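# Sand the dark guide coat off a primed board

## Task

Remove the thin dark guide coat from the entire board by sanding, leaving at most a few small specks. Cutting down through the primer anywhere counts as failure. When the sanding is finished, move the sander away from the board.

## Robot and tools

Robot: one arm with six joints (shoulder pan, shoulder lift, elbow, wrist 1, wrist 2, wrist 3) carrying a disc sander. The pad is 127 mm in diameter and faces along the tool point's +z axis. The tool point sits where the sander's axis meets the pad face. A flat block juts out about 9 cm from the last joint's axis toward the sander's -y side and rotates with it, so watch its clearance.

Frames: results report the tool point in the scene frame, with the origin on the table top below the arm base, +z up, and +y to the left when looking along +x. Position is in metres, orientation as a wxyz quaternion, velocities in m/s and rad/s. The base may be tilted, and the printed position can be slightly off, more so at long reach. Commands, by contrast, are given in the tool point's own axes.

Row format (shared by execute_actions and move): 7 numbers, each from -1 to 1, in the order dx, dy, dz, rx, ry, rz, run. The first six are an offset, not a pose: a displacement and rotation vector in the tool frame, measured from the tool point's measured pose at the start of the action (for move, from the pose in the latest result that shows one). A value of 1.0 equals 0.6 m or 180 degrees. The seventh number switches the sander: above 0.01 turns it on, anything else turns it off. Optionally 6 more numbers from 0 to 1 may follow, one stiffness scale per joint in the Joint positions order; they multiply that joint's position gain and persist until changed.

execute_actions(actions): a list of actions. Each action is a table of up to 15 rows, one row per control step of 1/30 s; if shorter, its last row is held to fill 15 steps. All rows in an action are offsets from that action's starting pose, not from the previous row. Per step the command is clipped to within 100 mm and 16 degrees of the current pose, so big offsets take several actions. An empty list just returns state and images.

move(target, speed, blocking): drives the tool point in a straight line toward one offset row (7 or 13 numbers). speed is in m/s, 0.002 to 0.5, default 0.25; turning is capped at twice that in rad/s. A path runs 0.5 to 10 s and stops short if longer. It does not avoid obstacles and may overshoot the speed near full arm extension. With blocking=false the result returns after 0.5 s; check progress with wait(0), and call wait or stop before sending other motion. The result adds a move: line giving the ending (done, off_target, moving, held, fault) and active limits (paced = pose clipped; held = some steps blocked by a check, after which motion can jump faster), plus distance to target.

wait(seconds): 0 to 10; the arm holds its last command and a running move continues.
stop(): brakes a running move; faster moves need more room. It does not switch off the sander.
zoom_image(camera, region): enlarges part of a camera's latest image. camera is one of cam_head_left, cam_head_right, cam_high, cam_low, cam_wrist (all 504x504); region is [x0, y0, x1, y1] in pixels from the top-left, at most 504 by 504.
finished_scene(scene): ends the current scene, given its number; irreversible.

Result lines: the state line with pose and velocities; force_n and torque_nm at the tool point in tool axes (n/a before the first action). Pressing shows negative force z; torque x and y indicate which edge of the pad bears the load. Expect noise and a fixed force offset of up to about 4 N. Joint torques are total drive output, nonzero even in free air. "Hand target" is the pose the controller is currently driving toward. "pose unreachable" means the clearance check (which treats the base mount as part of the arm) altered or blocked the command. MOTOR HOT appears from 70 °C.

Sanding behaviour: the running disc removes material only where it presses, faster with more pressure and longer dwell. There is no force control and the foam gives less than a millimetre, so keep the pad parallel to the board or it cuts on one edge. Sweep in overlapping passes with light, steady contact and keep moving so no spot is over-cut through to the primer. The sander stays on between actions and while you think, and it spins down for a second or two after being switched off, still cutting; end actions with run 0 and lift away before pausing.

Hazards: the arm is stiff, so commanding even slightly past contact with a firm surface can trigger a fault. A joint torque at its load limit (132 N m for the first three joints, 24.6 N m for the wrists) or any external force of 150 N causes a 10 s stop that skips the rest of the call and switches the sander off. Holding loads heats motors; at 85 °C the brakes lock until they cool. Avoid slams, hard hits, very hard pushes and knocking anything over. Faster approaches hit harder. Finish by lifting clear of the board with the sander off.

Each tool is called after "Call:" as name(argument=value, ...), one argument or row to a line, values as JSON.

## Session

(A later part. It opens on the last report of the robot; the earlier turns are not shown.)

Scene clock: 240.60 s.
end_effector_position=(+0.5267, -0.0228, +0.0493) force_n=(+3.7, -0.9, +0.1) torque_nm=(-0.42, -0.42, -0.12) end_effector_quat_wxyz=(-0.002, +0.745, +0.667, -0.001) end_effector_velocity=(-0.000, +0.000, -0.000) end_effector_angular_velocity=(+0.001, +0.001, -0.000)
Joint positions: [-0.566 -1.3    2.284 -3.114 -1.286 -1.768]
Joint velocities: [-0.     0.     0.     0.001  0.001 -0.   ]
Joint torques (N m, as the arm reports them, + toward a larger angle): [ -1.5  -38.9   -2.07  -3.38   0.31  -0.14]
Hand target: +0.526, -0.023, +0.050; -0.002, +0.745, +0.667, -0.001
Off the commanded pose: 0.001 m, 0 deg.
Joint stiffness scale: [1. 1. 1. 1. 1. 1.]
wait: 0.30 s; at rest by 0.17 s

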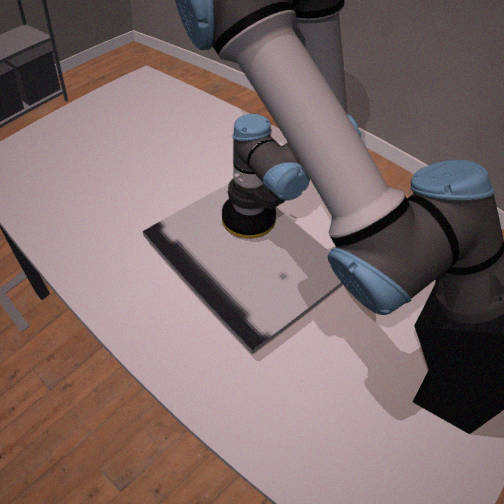

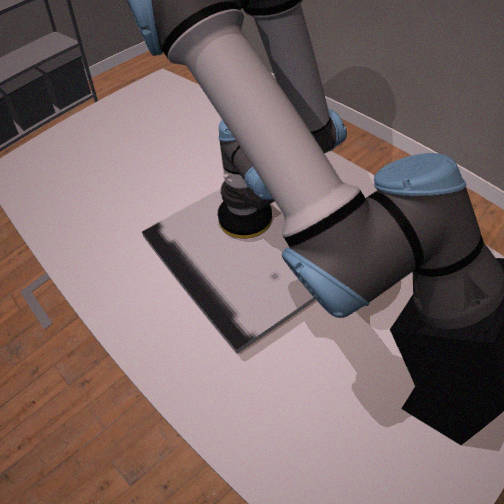

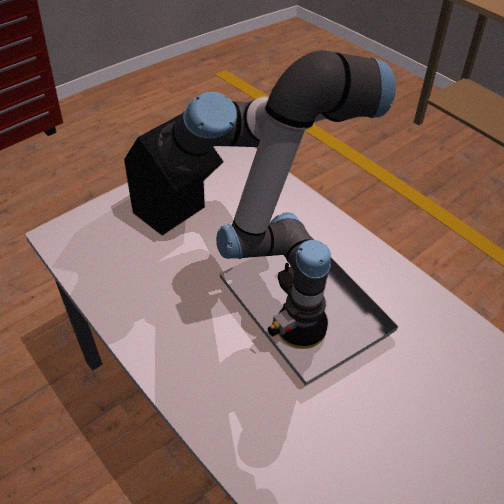

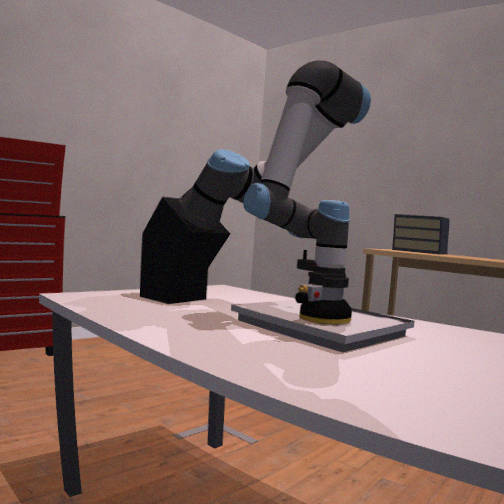

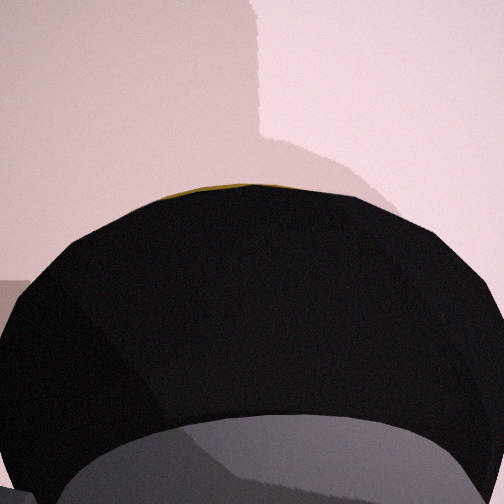

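Call:
move(
  target=[0.0157, -0.002, 0.0102, -0.0016, -0.0001, 0, 0],
  speed=0.03,
)

Call:
wait(
  seconds=0.3,
)

Scene clock: 244.60 s.
end_effector_position=(+0.5258, -0.0139, +0.0439) force_n=(+2.0, +1.0, -1.4) torque_nm=(+0.09, -0.20, +0.01) end_effector_quat_wxyz=(-0.001, +0.745, +0.667, +0.000) end_effector_velocity=(+0.002, -0.001, +0.001) end_effector_angular_velocity=(-0.005, -0.007, -0.004)
Joint positions: [-0.544 -1.283  2.284 -3.141 -1.297 -1.746]
Joint velocities: [-0.     0.    -0.    -0.008 -0.003  0.006]
Joint torques (N m, as the arm reports them, + toward a larger angle): [  2.24 -35.64  -6.62  -3.68  -0.73   0.39]
Hand target: +0.527, -0.013, +0.043; -0.000, +0.745, +0.667, +0.000
Off the commanded pose: 0.001 m, 0 deg.
Joint stiffness scale: [1. 1. 1. 1. 1. 1.]
move: done

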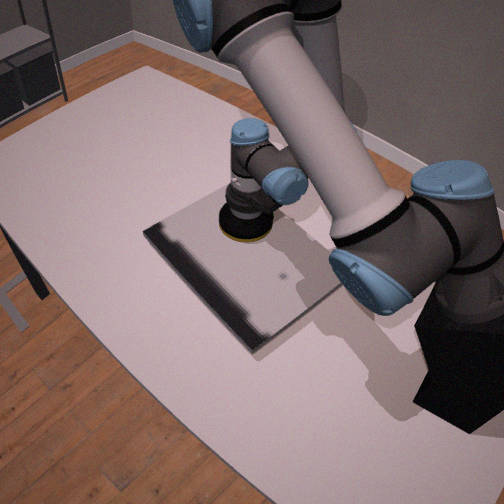

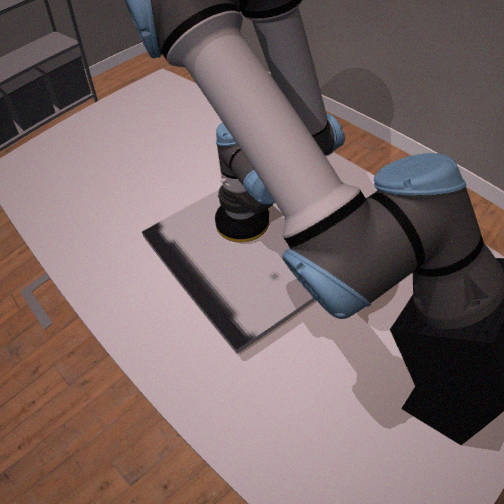

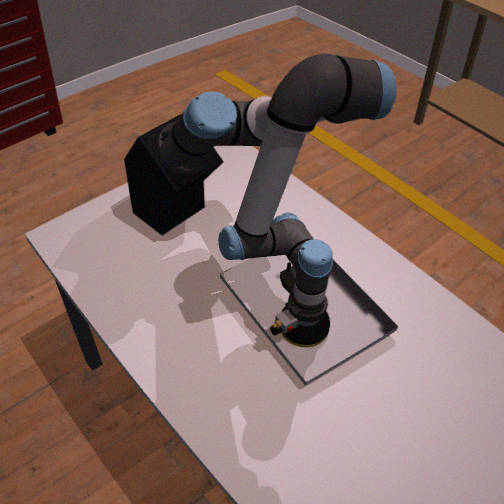

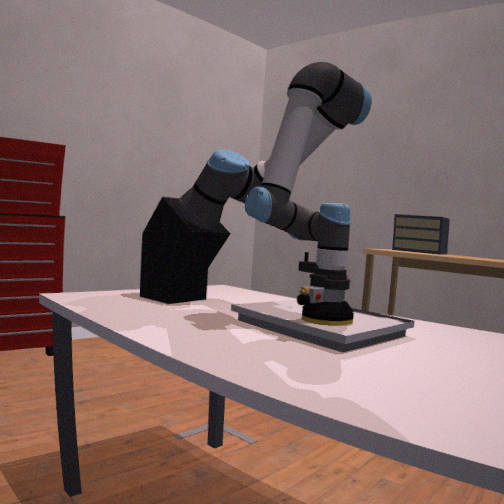

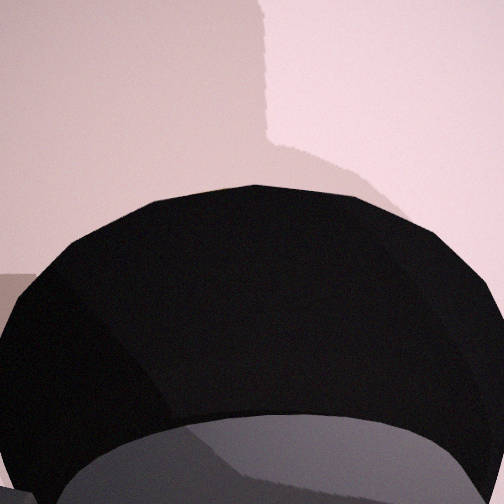

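Scene clock: 244.90 s.
end_effector_position=(+0.5259, -0.0140, +0.0440) force_n=(+1.3, +2.5, -0.7) torque_nm=(+0.30, +0.15, -0.10) end_effector_quat_wxyz=(-0.000, +0.745, +0.667, +0.000) end_effector_velocity=(-0.000, -0.000, -0.000) end_effector_angular_velocity=(-0.000, +0.001, -0.001)
Joint positions: [-0.544 -1.283  2.284 -3.142 -1.298 -1.745]
Joint velocities: [-0.     0.     0.     0.001 -0.     0.   ]
Joint torques (N m, as the arm reports them, + toward a larger angle): [  2.6  -34.93  -6.48  -3.56  -0.66   0.5 ]
Hand target: +0.527, -0.013, +0.043; -0.000, +0.745, +0.667, +0.000
Off the commanded pose: 0.001 m, 0 deg.
Joint stiffness scale: [1. 1. 1. 1. 1. 1.]
wait: 0.30 s; at rest by 0.17 s

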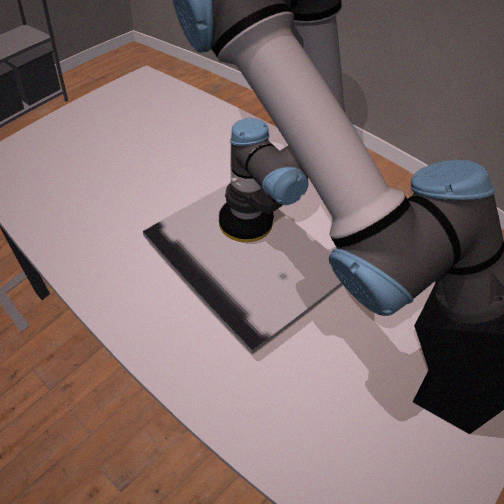

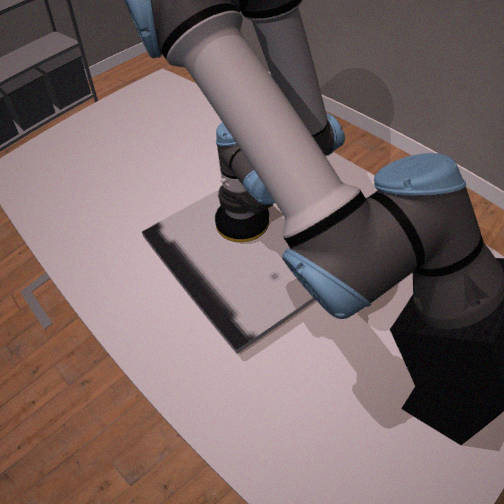

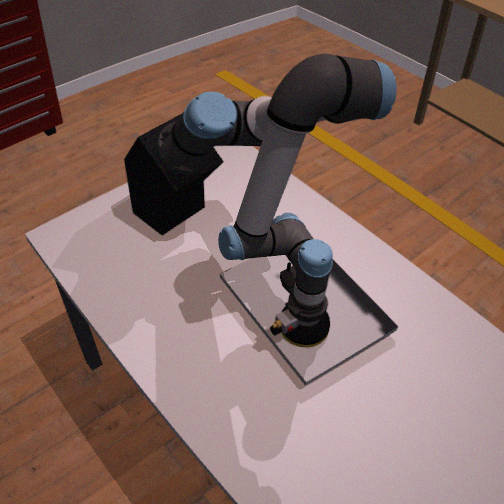

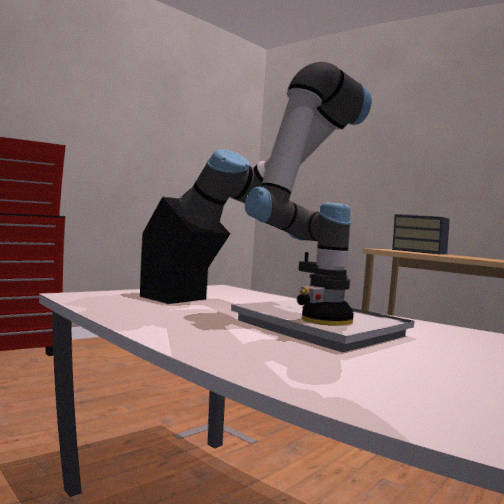

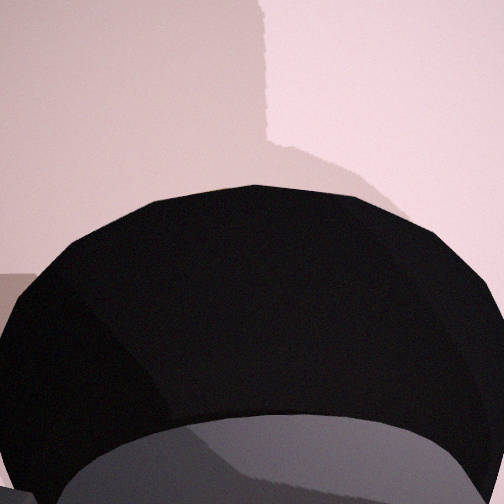

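Call:
move(
  target=[0, -0.0220, 0.0205, 0.01098, 0.00216, 0, 1],
  speed=0.03,
)

Call:
wait(
  seconds=1.2,
)

Call:
move(
  target=[0.3117, -0.137, -0.013, 0, 0, 0, 0],
  speed=0.2,
)

Call:
wait(
  seconds=0.3,
)

Scene clock: 246.63 s.
end_effector_position=(+0.5250, -0.0142, +0.0424) force_n=(-2.4, +1.3, -50.0) torque_nm=(+0.60, +0.46, -0.32) end_effector_quat_wxyz=(-0.001, +0.743, +0.669, -0.000) end_effector_velocity=(-0.000, -0.001, -0.000) end_effector_angular_velocity=(-0.003, +0.001, +0.005)
Joint positions: [-0.544 -1.278  2.284 -3.145 -1.298 -1.752]
Joint velocities: [ 0.     0.001 -0.    -0.001 -0.003 -0.005]
Joint torques (N m, as the arm reports them, + toward a larger angle): [  3.38 -16.55  -1.09   0.94  -0.31  -0.14]
Hand target: +0.513, -0.012, +0.032; -0.015, +0.745, +0.667, -0.009
Off the commanded pose: 0.016 m, 2 deg.
Joint stiffness scale: [1. 1. 1. 1. 1. 1.]
move: off_target

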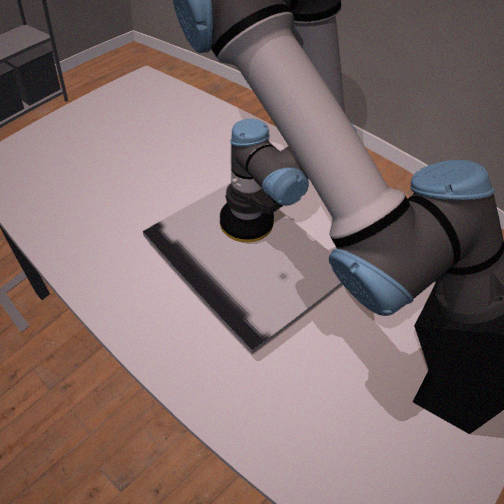

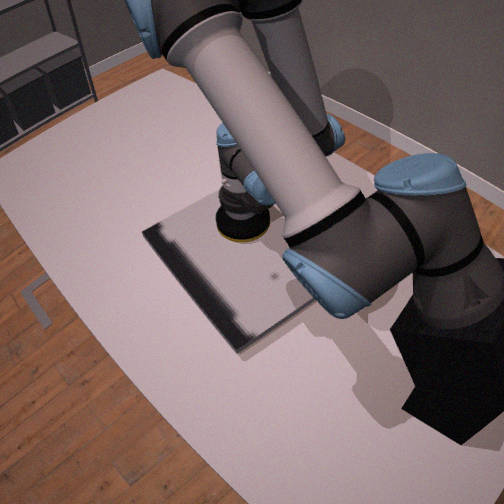

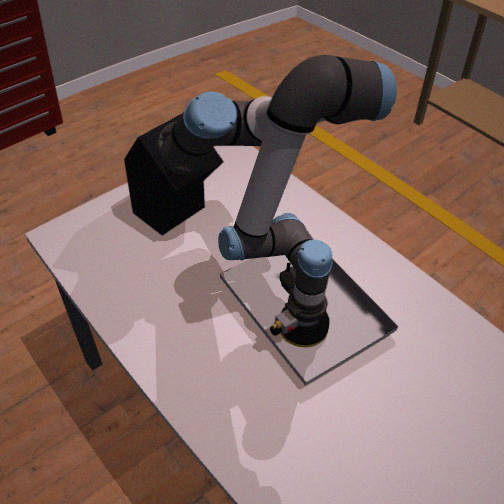

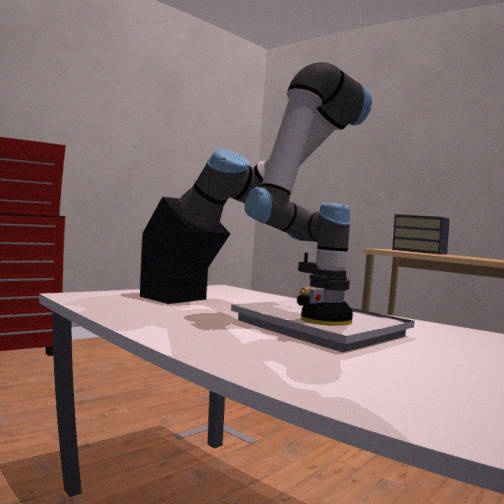

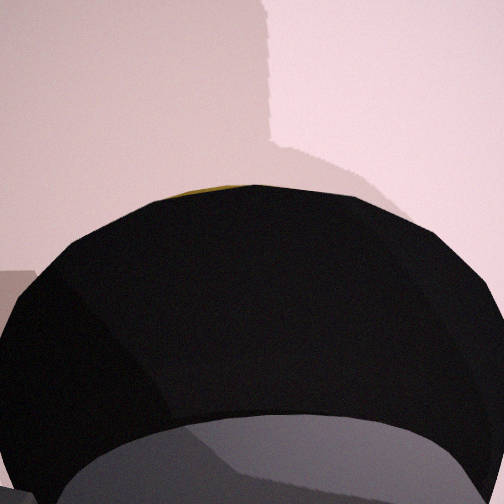

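Scene clock: 247.83 s.
end_effector_position=(+0.5251, -0.0143, +0.0423) force_n=(-3.6, -2.2, -47.9) torque_nm=(+0.02, +0.89, -0.44) end_effector_quat_wxyz=(-0.001, +0.743, +0.670, -0.000) end_effector_velocity=(+0.000, +0.000, +0.000) end_effector_angular_velocity=(+0.000, -0.001, +0.000)
Joint positions: [-0.544 -1.278  2.284 -3.146 -1.298 -1.753]
Joint velocities: [ 0.    -0.     0.    -0.001  0.     0.   ]
Joint torques (N m, as the arm reports them, + toward a larger angle): [  2.65 -16.82  -0.94   1.11   0.03   0.2 ]
Hand target: +0.513, -0.012, +0.032; -0.015, +0.745, +0.667, -0.009
Off the commanded pose: 0.016 m, 2 deg.
Joint stiffness scale: [1. 1. 1. 1. 1. 1.]
wait: 1.20 s; no rest ("run" is on)

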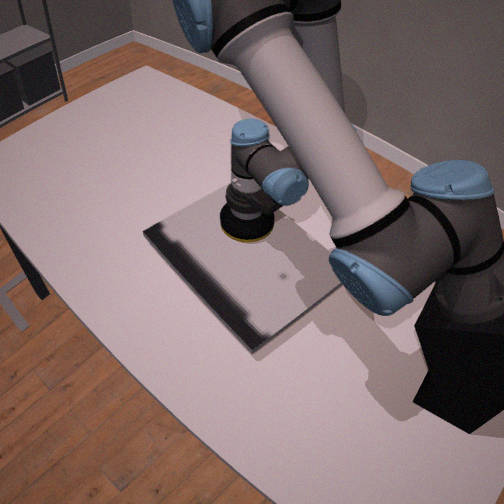

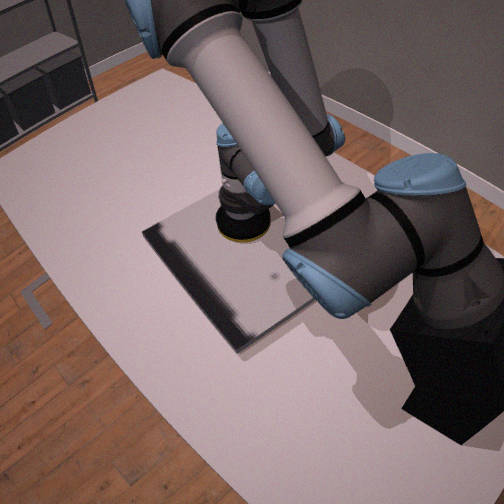

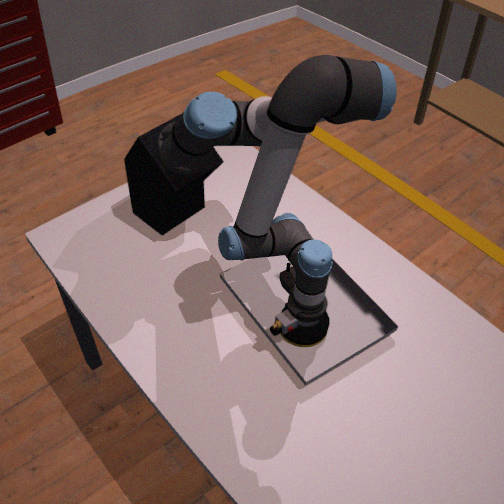

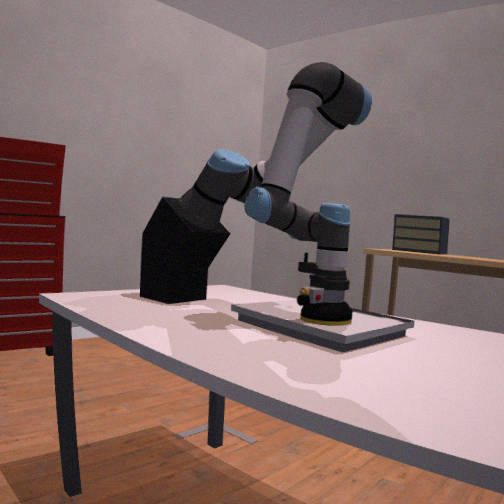

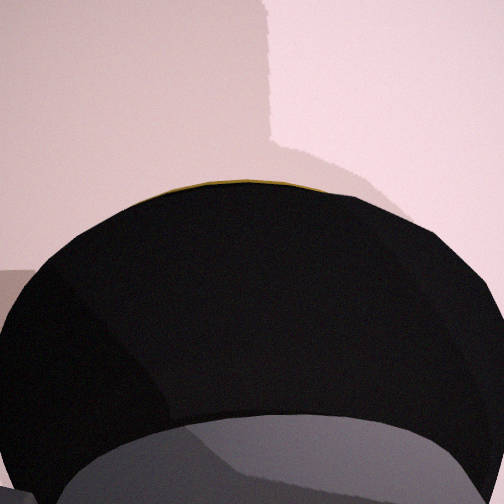

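Scene clock: 249.43 s.
end_effector_position=(+0.4624, +0.1791, +0.0510) force_n=(-0.8, +0.1, -0.2) torque_nm=(-0.11, +0.17, -0.05) end_effector_quat_wxyz=(-0.001, +0.743, +0.669, -0.000) end_effector_velocity=(+0.000, -0.001, +0.000) end_effector_angular_velocity=(-0.008, -0.001, -0.009)
Joint positions: [-0.084 -1.254  2.355 -3.295 -1.559 -1.369]
Joint velocities: [ 0.001 -0.     0.     0.    -0.008  0.01 ]
Joint torques (N m, as the arm reports them, + toward a larger angle): [ 10.58 -35.76  -3.18  -3.5   -0.6    0.32]
Hand target: +0.463, +0.180, +0.050; -0.000, +0.743, +0.670, -0.000
Off the commanded pose: 0.001 m, 0 deg.
Joint stiffness scale: [1. 1. 1. 1. 1. 1.]
move: done

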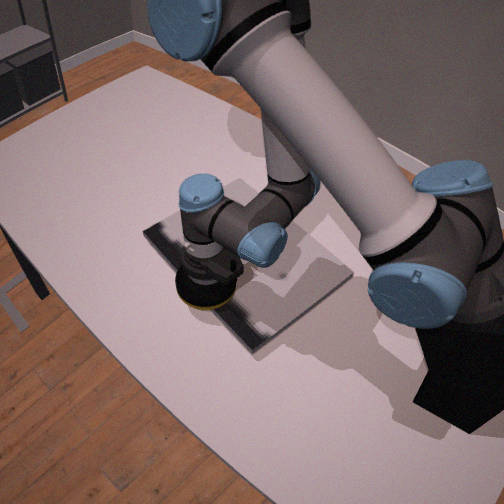

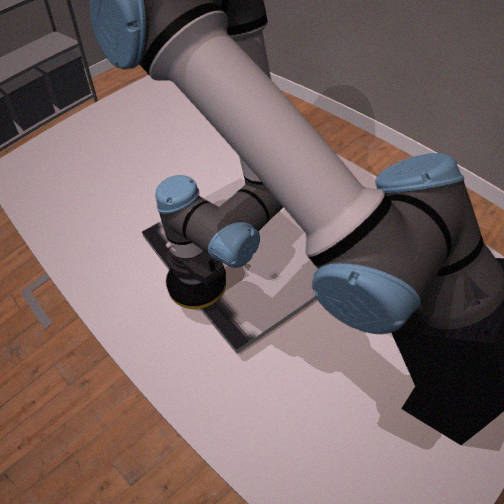

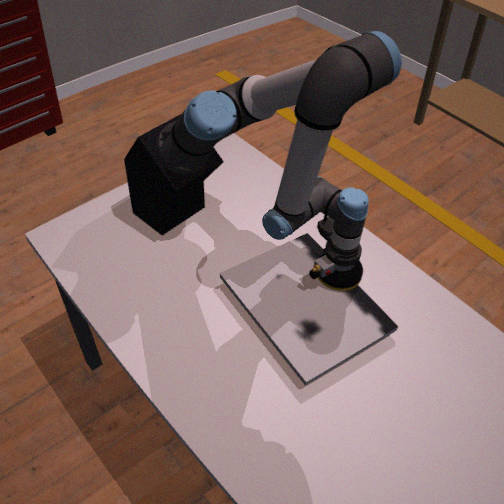

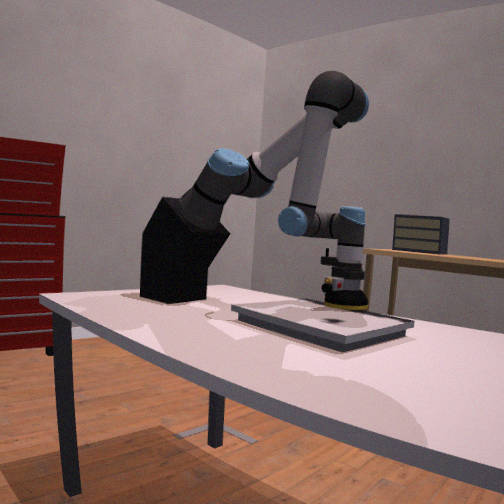

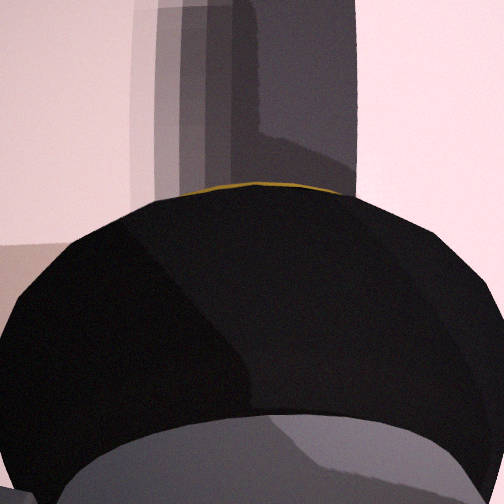

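Scene clock: 249.73 s.
end_effector_position=(+0.4624, +0.1791, +0.0510) force_n=(+2.1, +0.8, -3.3) torque_nm=(-0.13, -0.38, -0.11) end_effector_quat_wxyz=(-0.000, +0.743, +0.669, -0.001) end_effector_velocity=(-0.001, -0.000, -0.000) end_effector_angular_velocity=(-0.000, +0.002, -0.001)
Joint positions: [-0.084 -1.254  2.355 -3.295 -1.56  -1.369]
Joint velocities: [-0.     0.001 -0.     0.001 -0.     0.001]
Joint torques (N m, as the arm reports them, + toward a larger angle): [ 11.46 -35.39  -3.31  -3.54  -0.61   0.4 ]
Hand target: +0.463, +0.180, +0.050; -0.000, +0.743, +0.670, -0.000
Off the commanded pose: 0.001 m, 0 deg.
Joint stiffness scale: [1. 1. 1. 1. 1. 1.]
wait: 0.30 s; at rest by 0.17 s

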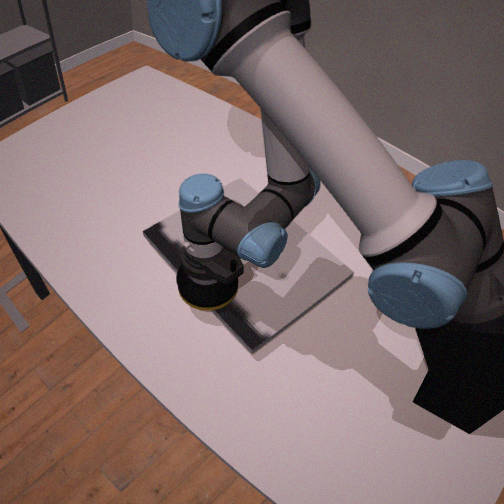

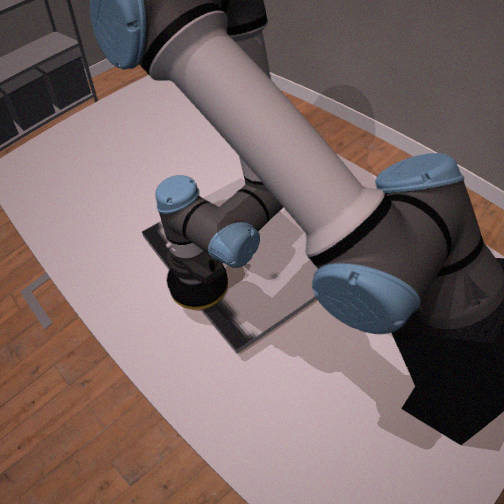

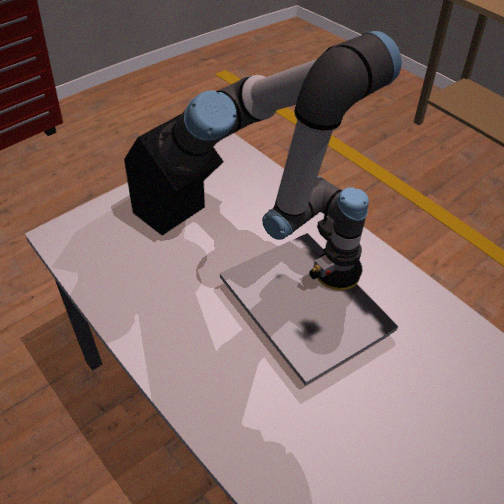

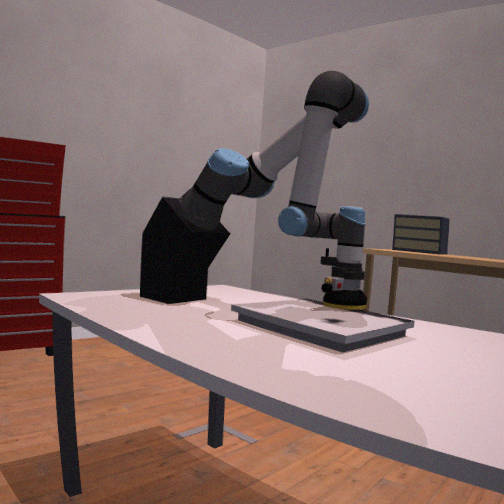

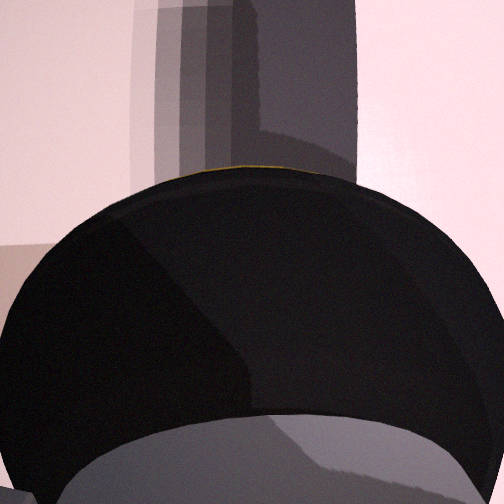

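Call:
zoom_image(
  camera="cam_high",
  region=[200, 220, 420, 400],
)

Call:
zoom_image(
  camera="cam_high",
  region=[270, 290, 350, 360],
)

Region (200, 220, 420, 400) of cam_high's 504x504 image, scaled by 2.291, with more detail than that image has; it fills the top 412 rows of this view, and the rest is white.

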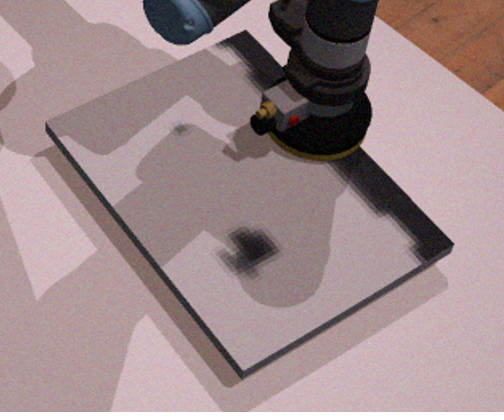

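Region (270, 290, 350, 360) of cam_high's 504x504 image, scaled by 6.300, with more detail than that image has; it fills the top 441 rows of this view, and the rest is white.

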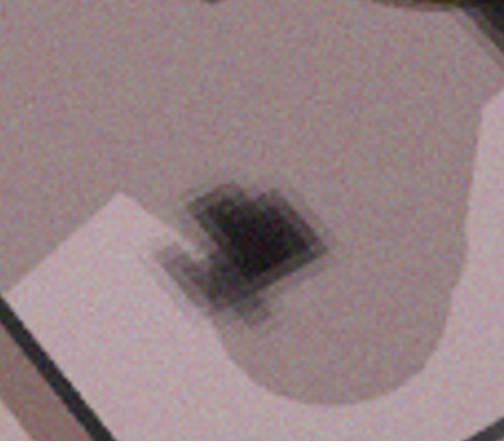

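Call:
move(
  target=[-0.0067, 0.005, 0.0130, -0.0004, 0, 0.0054, 0],
  speed=0.03,
)

Call:
wait(
  seconds=0.3,
)

Scene clock: 260.30 s.
end_effector_position=(+0.4634, +0.1756, +0.0440) force_n=(+4.6, +1.8, -0.2) torque_nm=(+0.23, -0.90, +0.10) end_effector_quat_wxyz=(-0.000, +0.748, +0.664, -0.001) end_effector_velocity=(+0.001, +0.001, -0.000) end_effector_angular_velocity=(+0.003, -0.003, -0.002)
Joint positions: [-0.093 -1.234  2.348 -3.308 -1.555 -1.361]
Joint velocities: [ 0.     0.001 -0.001 -0.003  0.002  0.002]
Joint torques (N m, as the arm reports them, + toward a larger angle): [  6.94 -35.47  -3.31  -3.73   0.18   0.49]
Hand target: +0.465, +0.175, +0.043; +0.000, +0.749, +0.663, -0.000
Off the commanded pose: 0.002 m, 0 deg.
Joint stiffness scale: [1. 1. 1. 1. 1. 1.]
move: done

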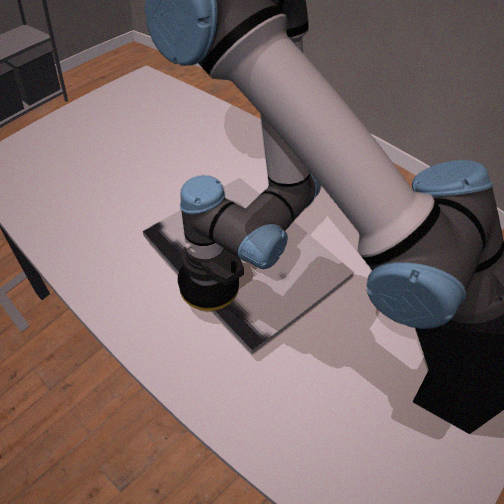

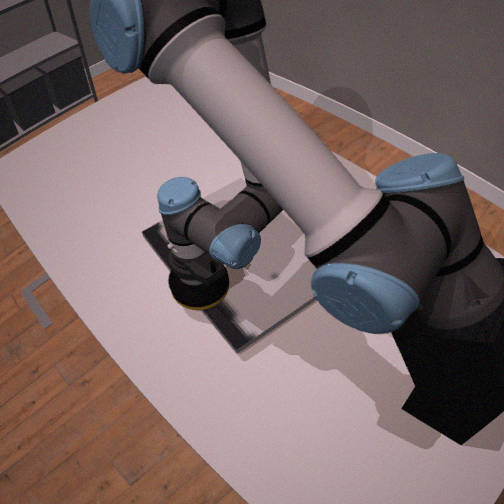

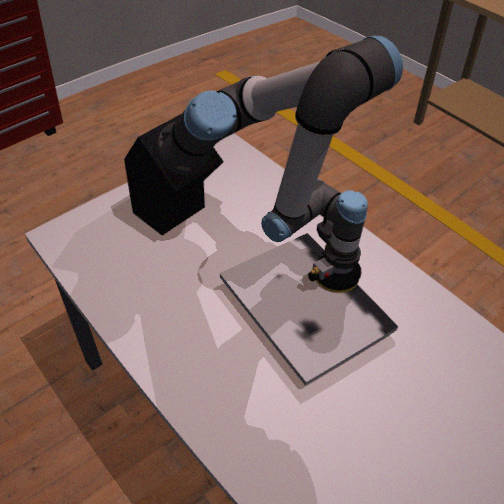

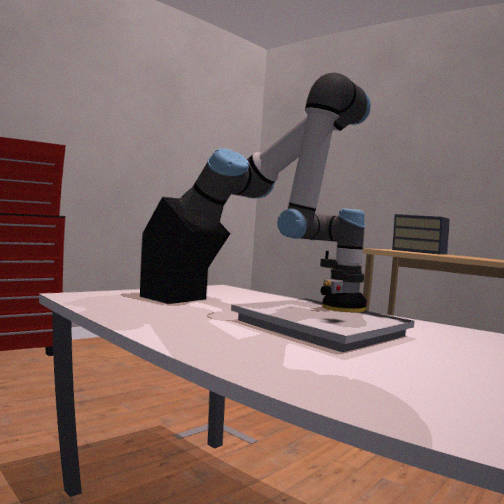

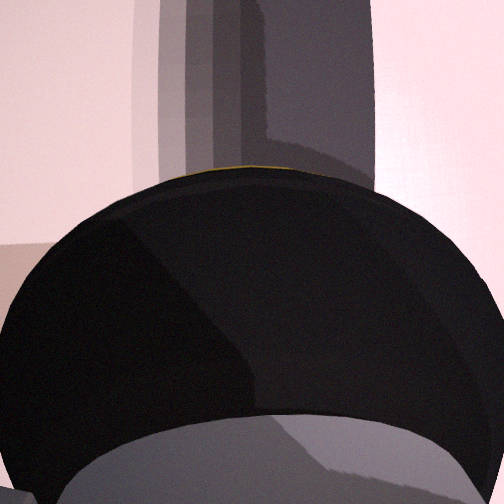

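Scene clock: 260.60 s.
end_effector_position=(+0.4635, +0.1756, +0.0441) force_n=(+3.7, -0.1, +0.6) torque_nm=(+0.00, -0.34, +0.10) end_effector_quat_wxyz=(-0.000, +0.748, +0.664, -0.001) end_effector_velocity=(-0.000, +0.000, -0.000) end_effector_angular_velocity=(+0.000, +0.001, +0.001)
Joint positions: [-0.093 -1.234  2.348 -3.308 -1.555 -1.361]
Joint velocities: [ 0.    -0.     0.     0.001  0.    -0.001]
Joint torques (N m, as the arm reports them, + toward a larger angle): [  7.18 -36.11  -2.6   -3.62   0.25   0.53]
Hand target: +0.465, +0.175, +0.043; +0.000, +0.749, +0.663, -0.000
Off the commanded pose: 0.002 m, 0 deg.
Joint stiffness scale: [1. 1. 1. 1. 1. 1.]
wait: 0.30 s; at rest by 0.17 s

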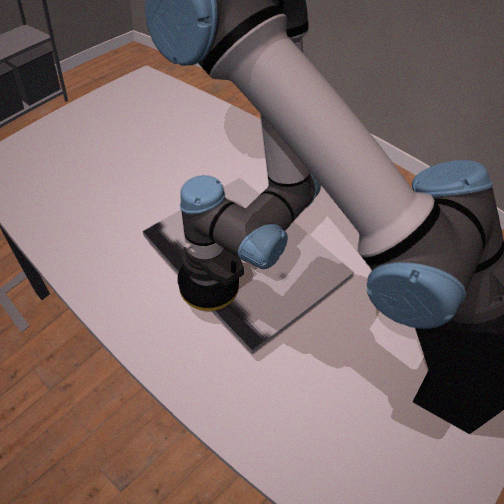

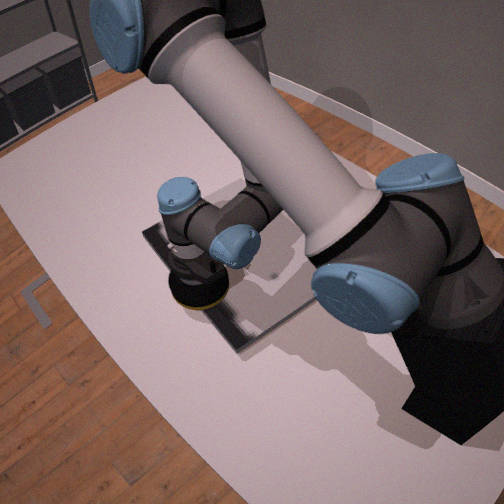

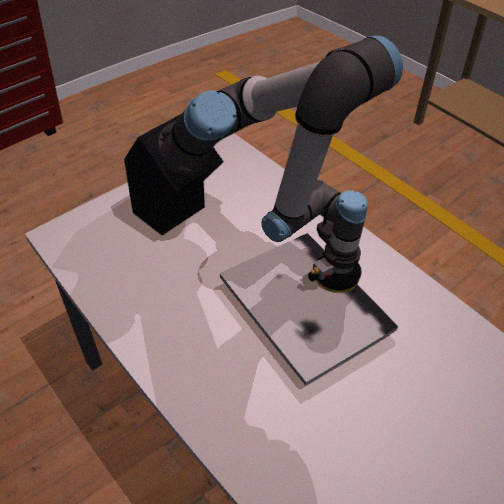

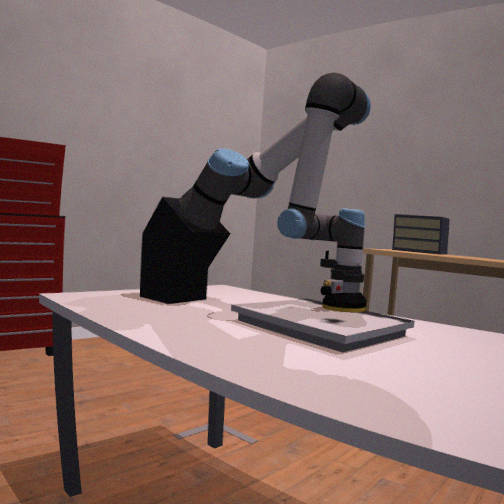

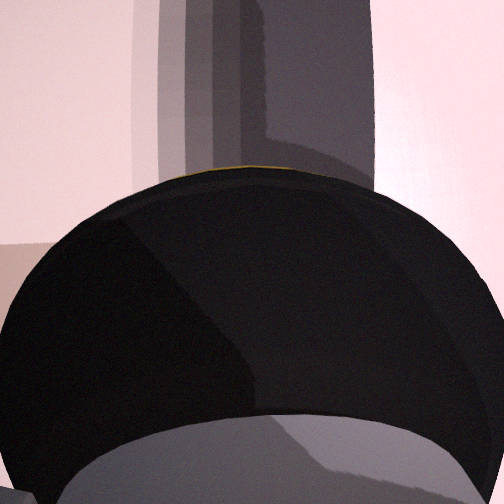

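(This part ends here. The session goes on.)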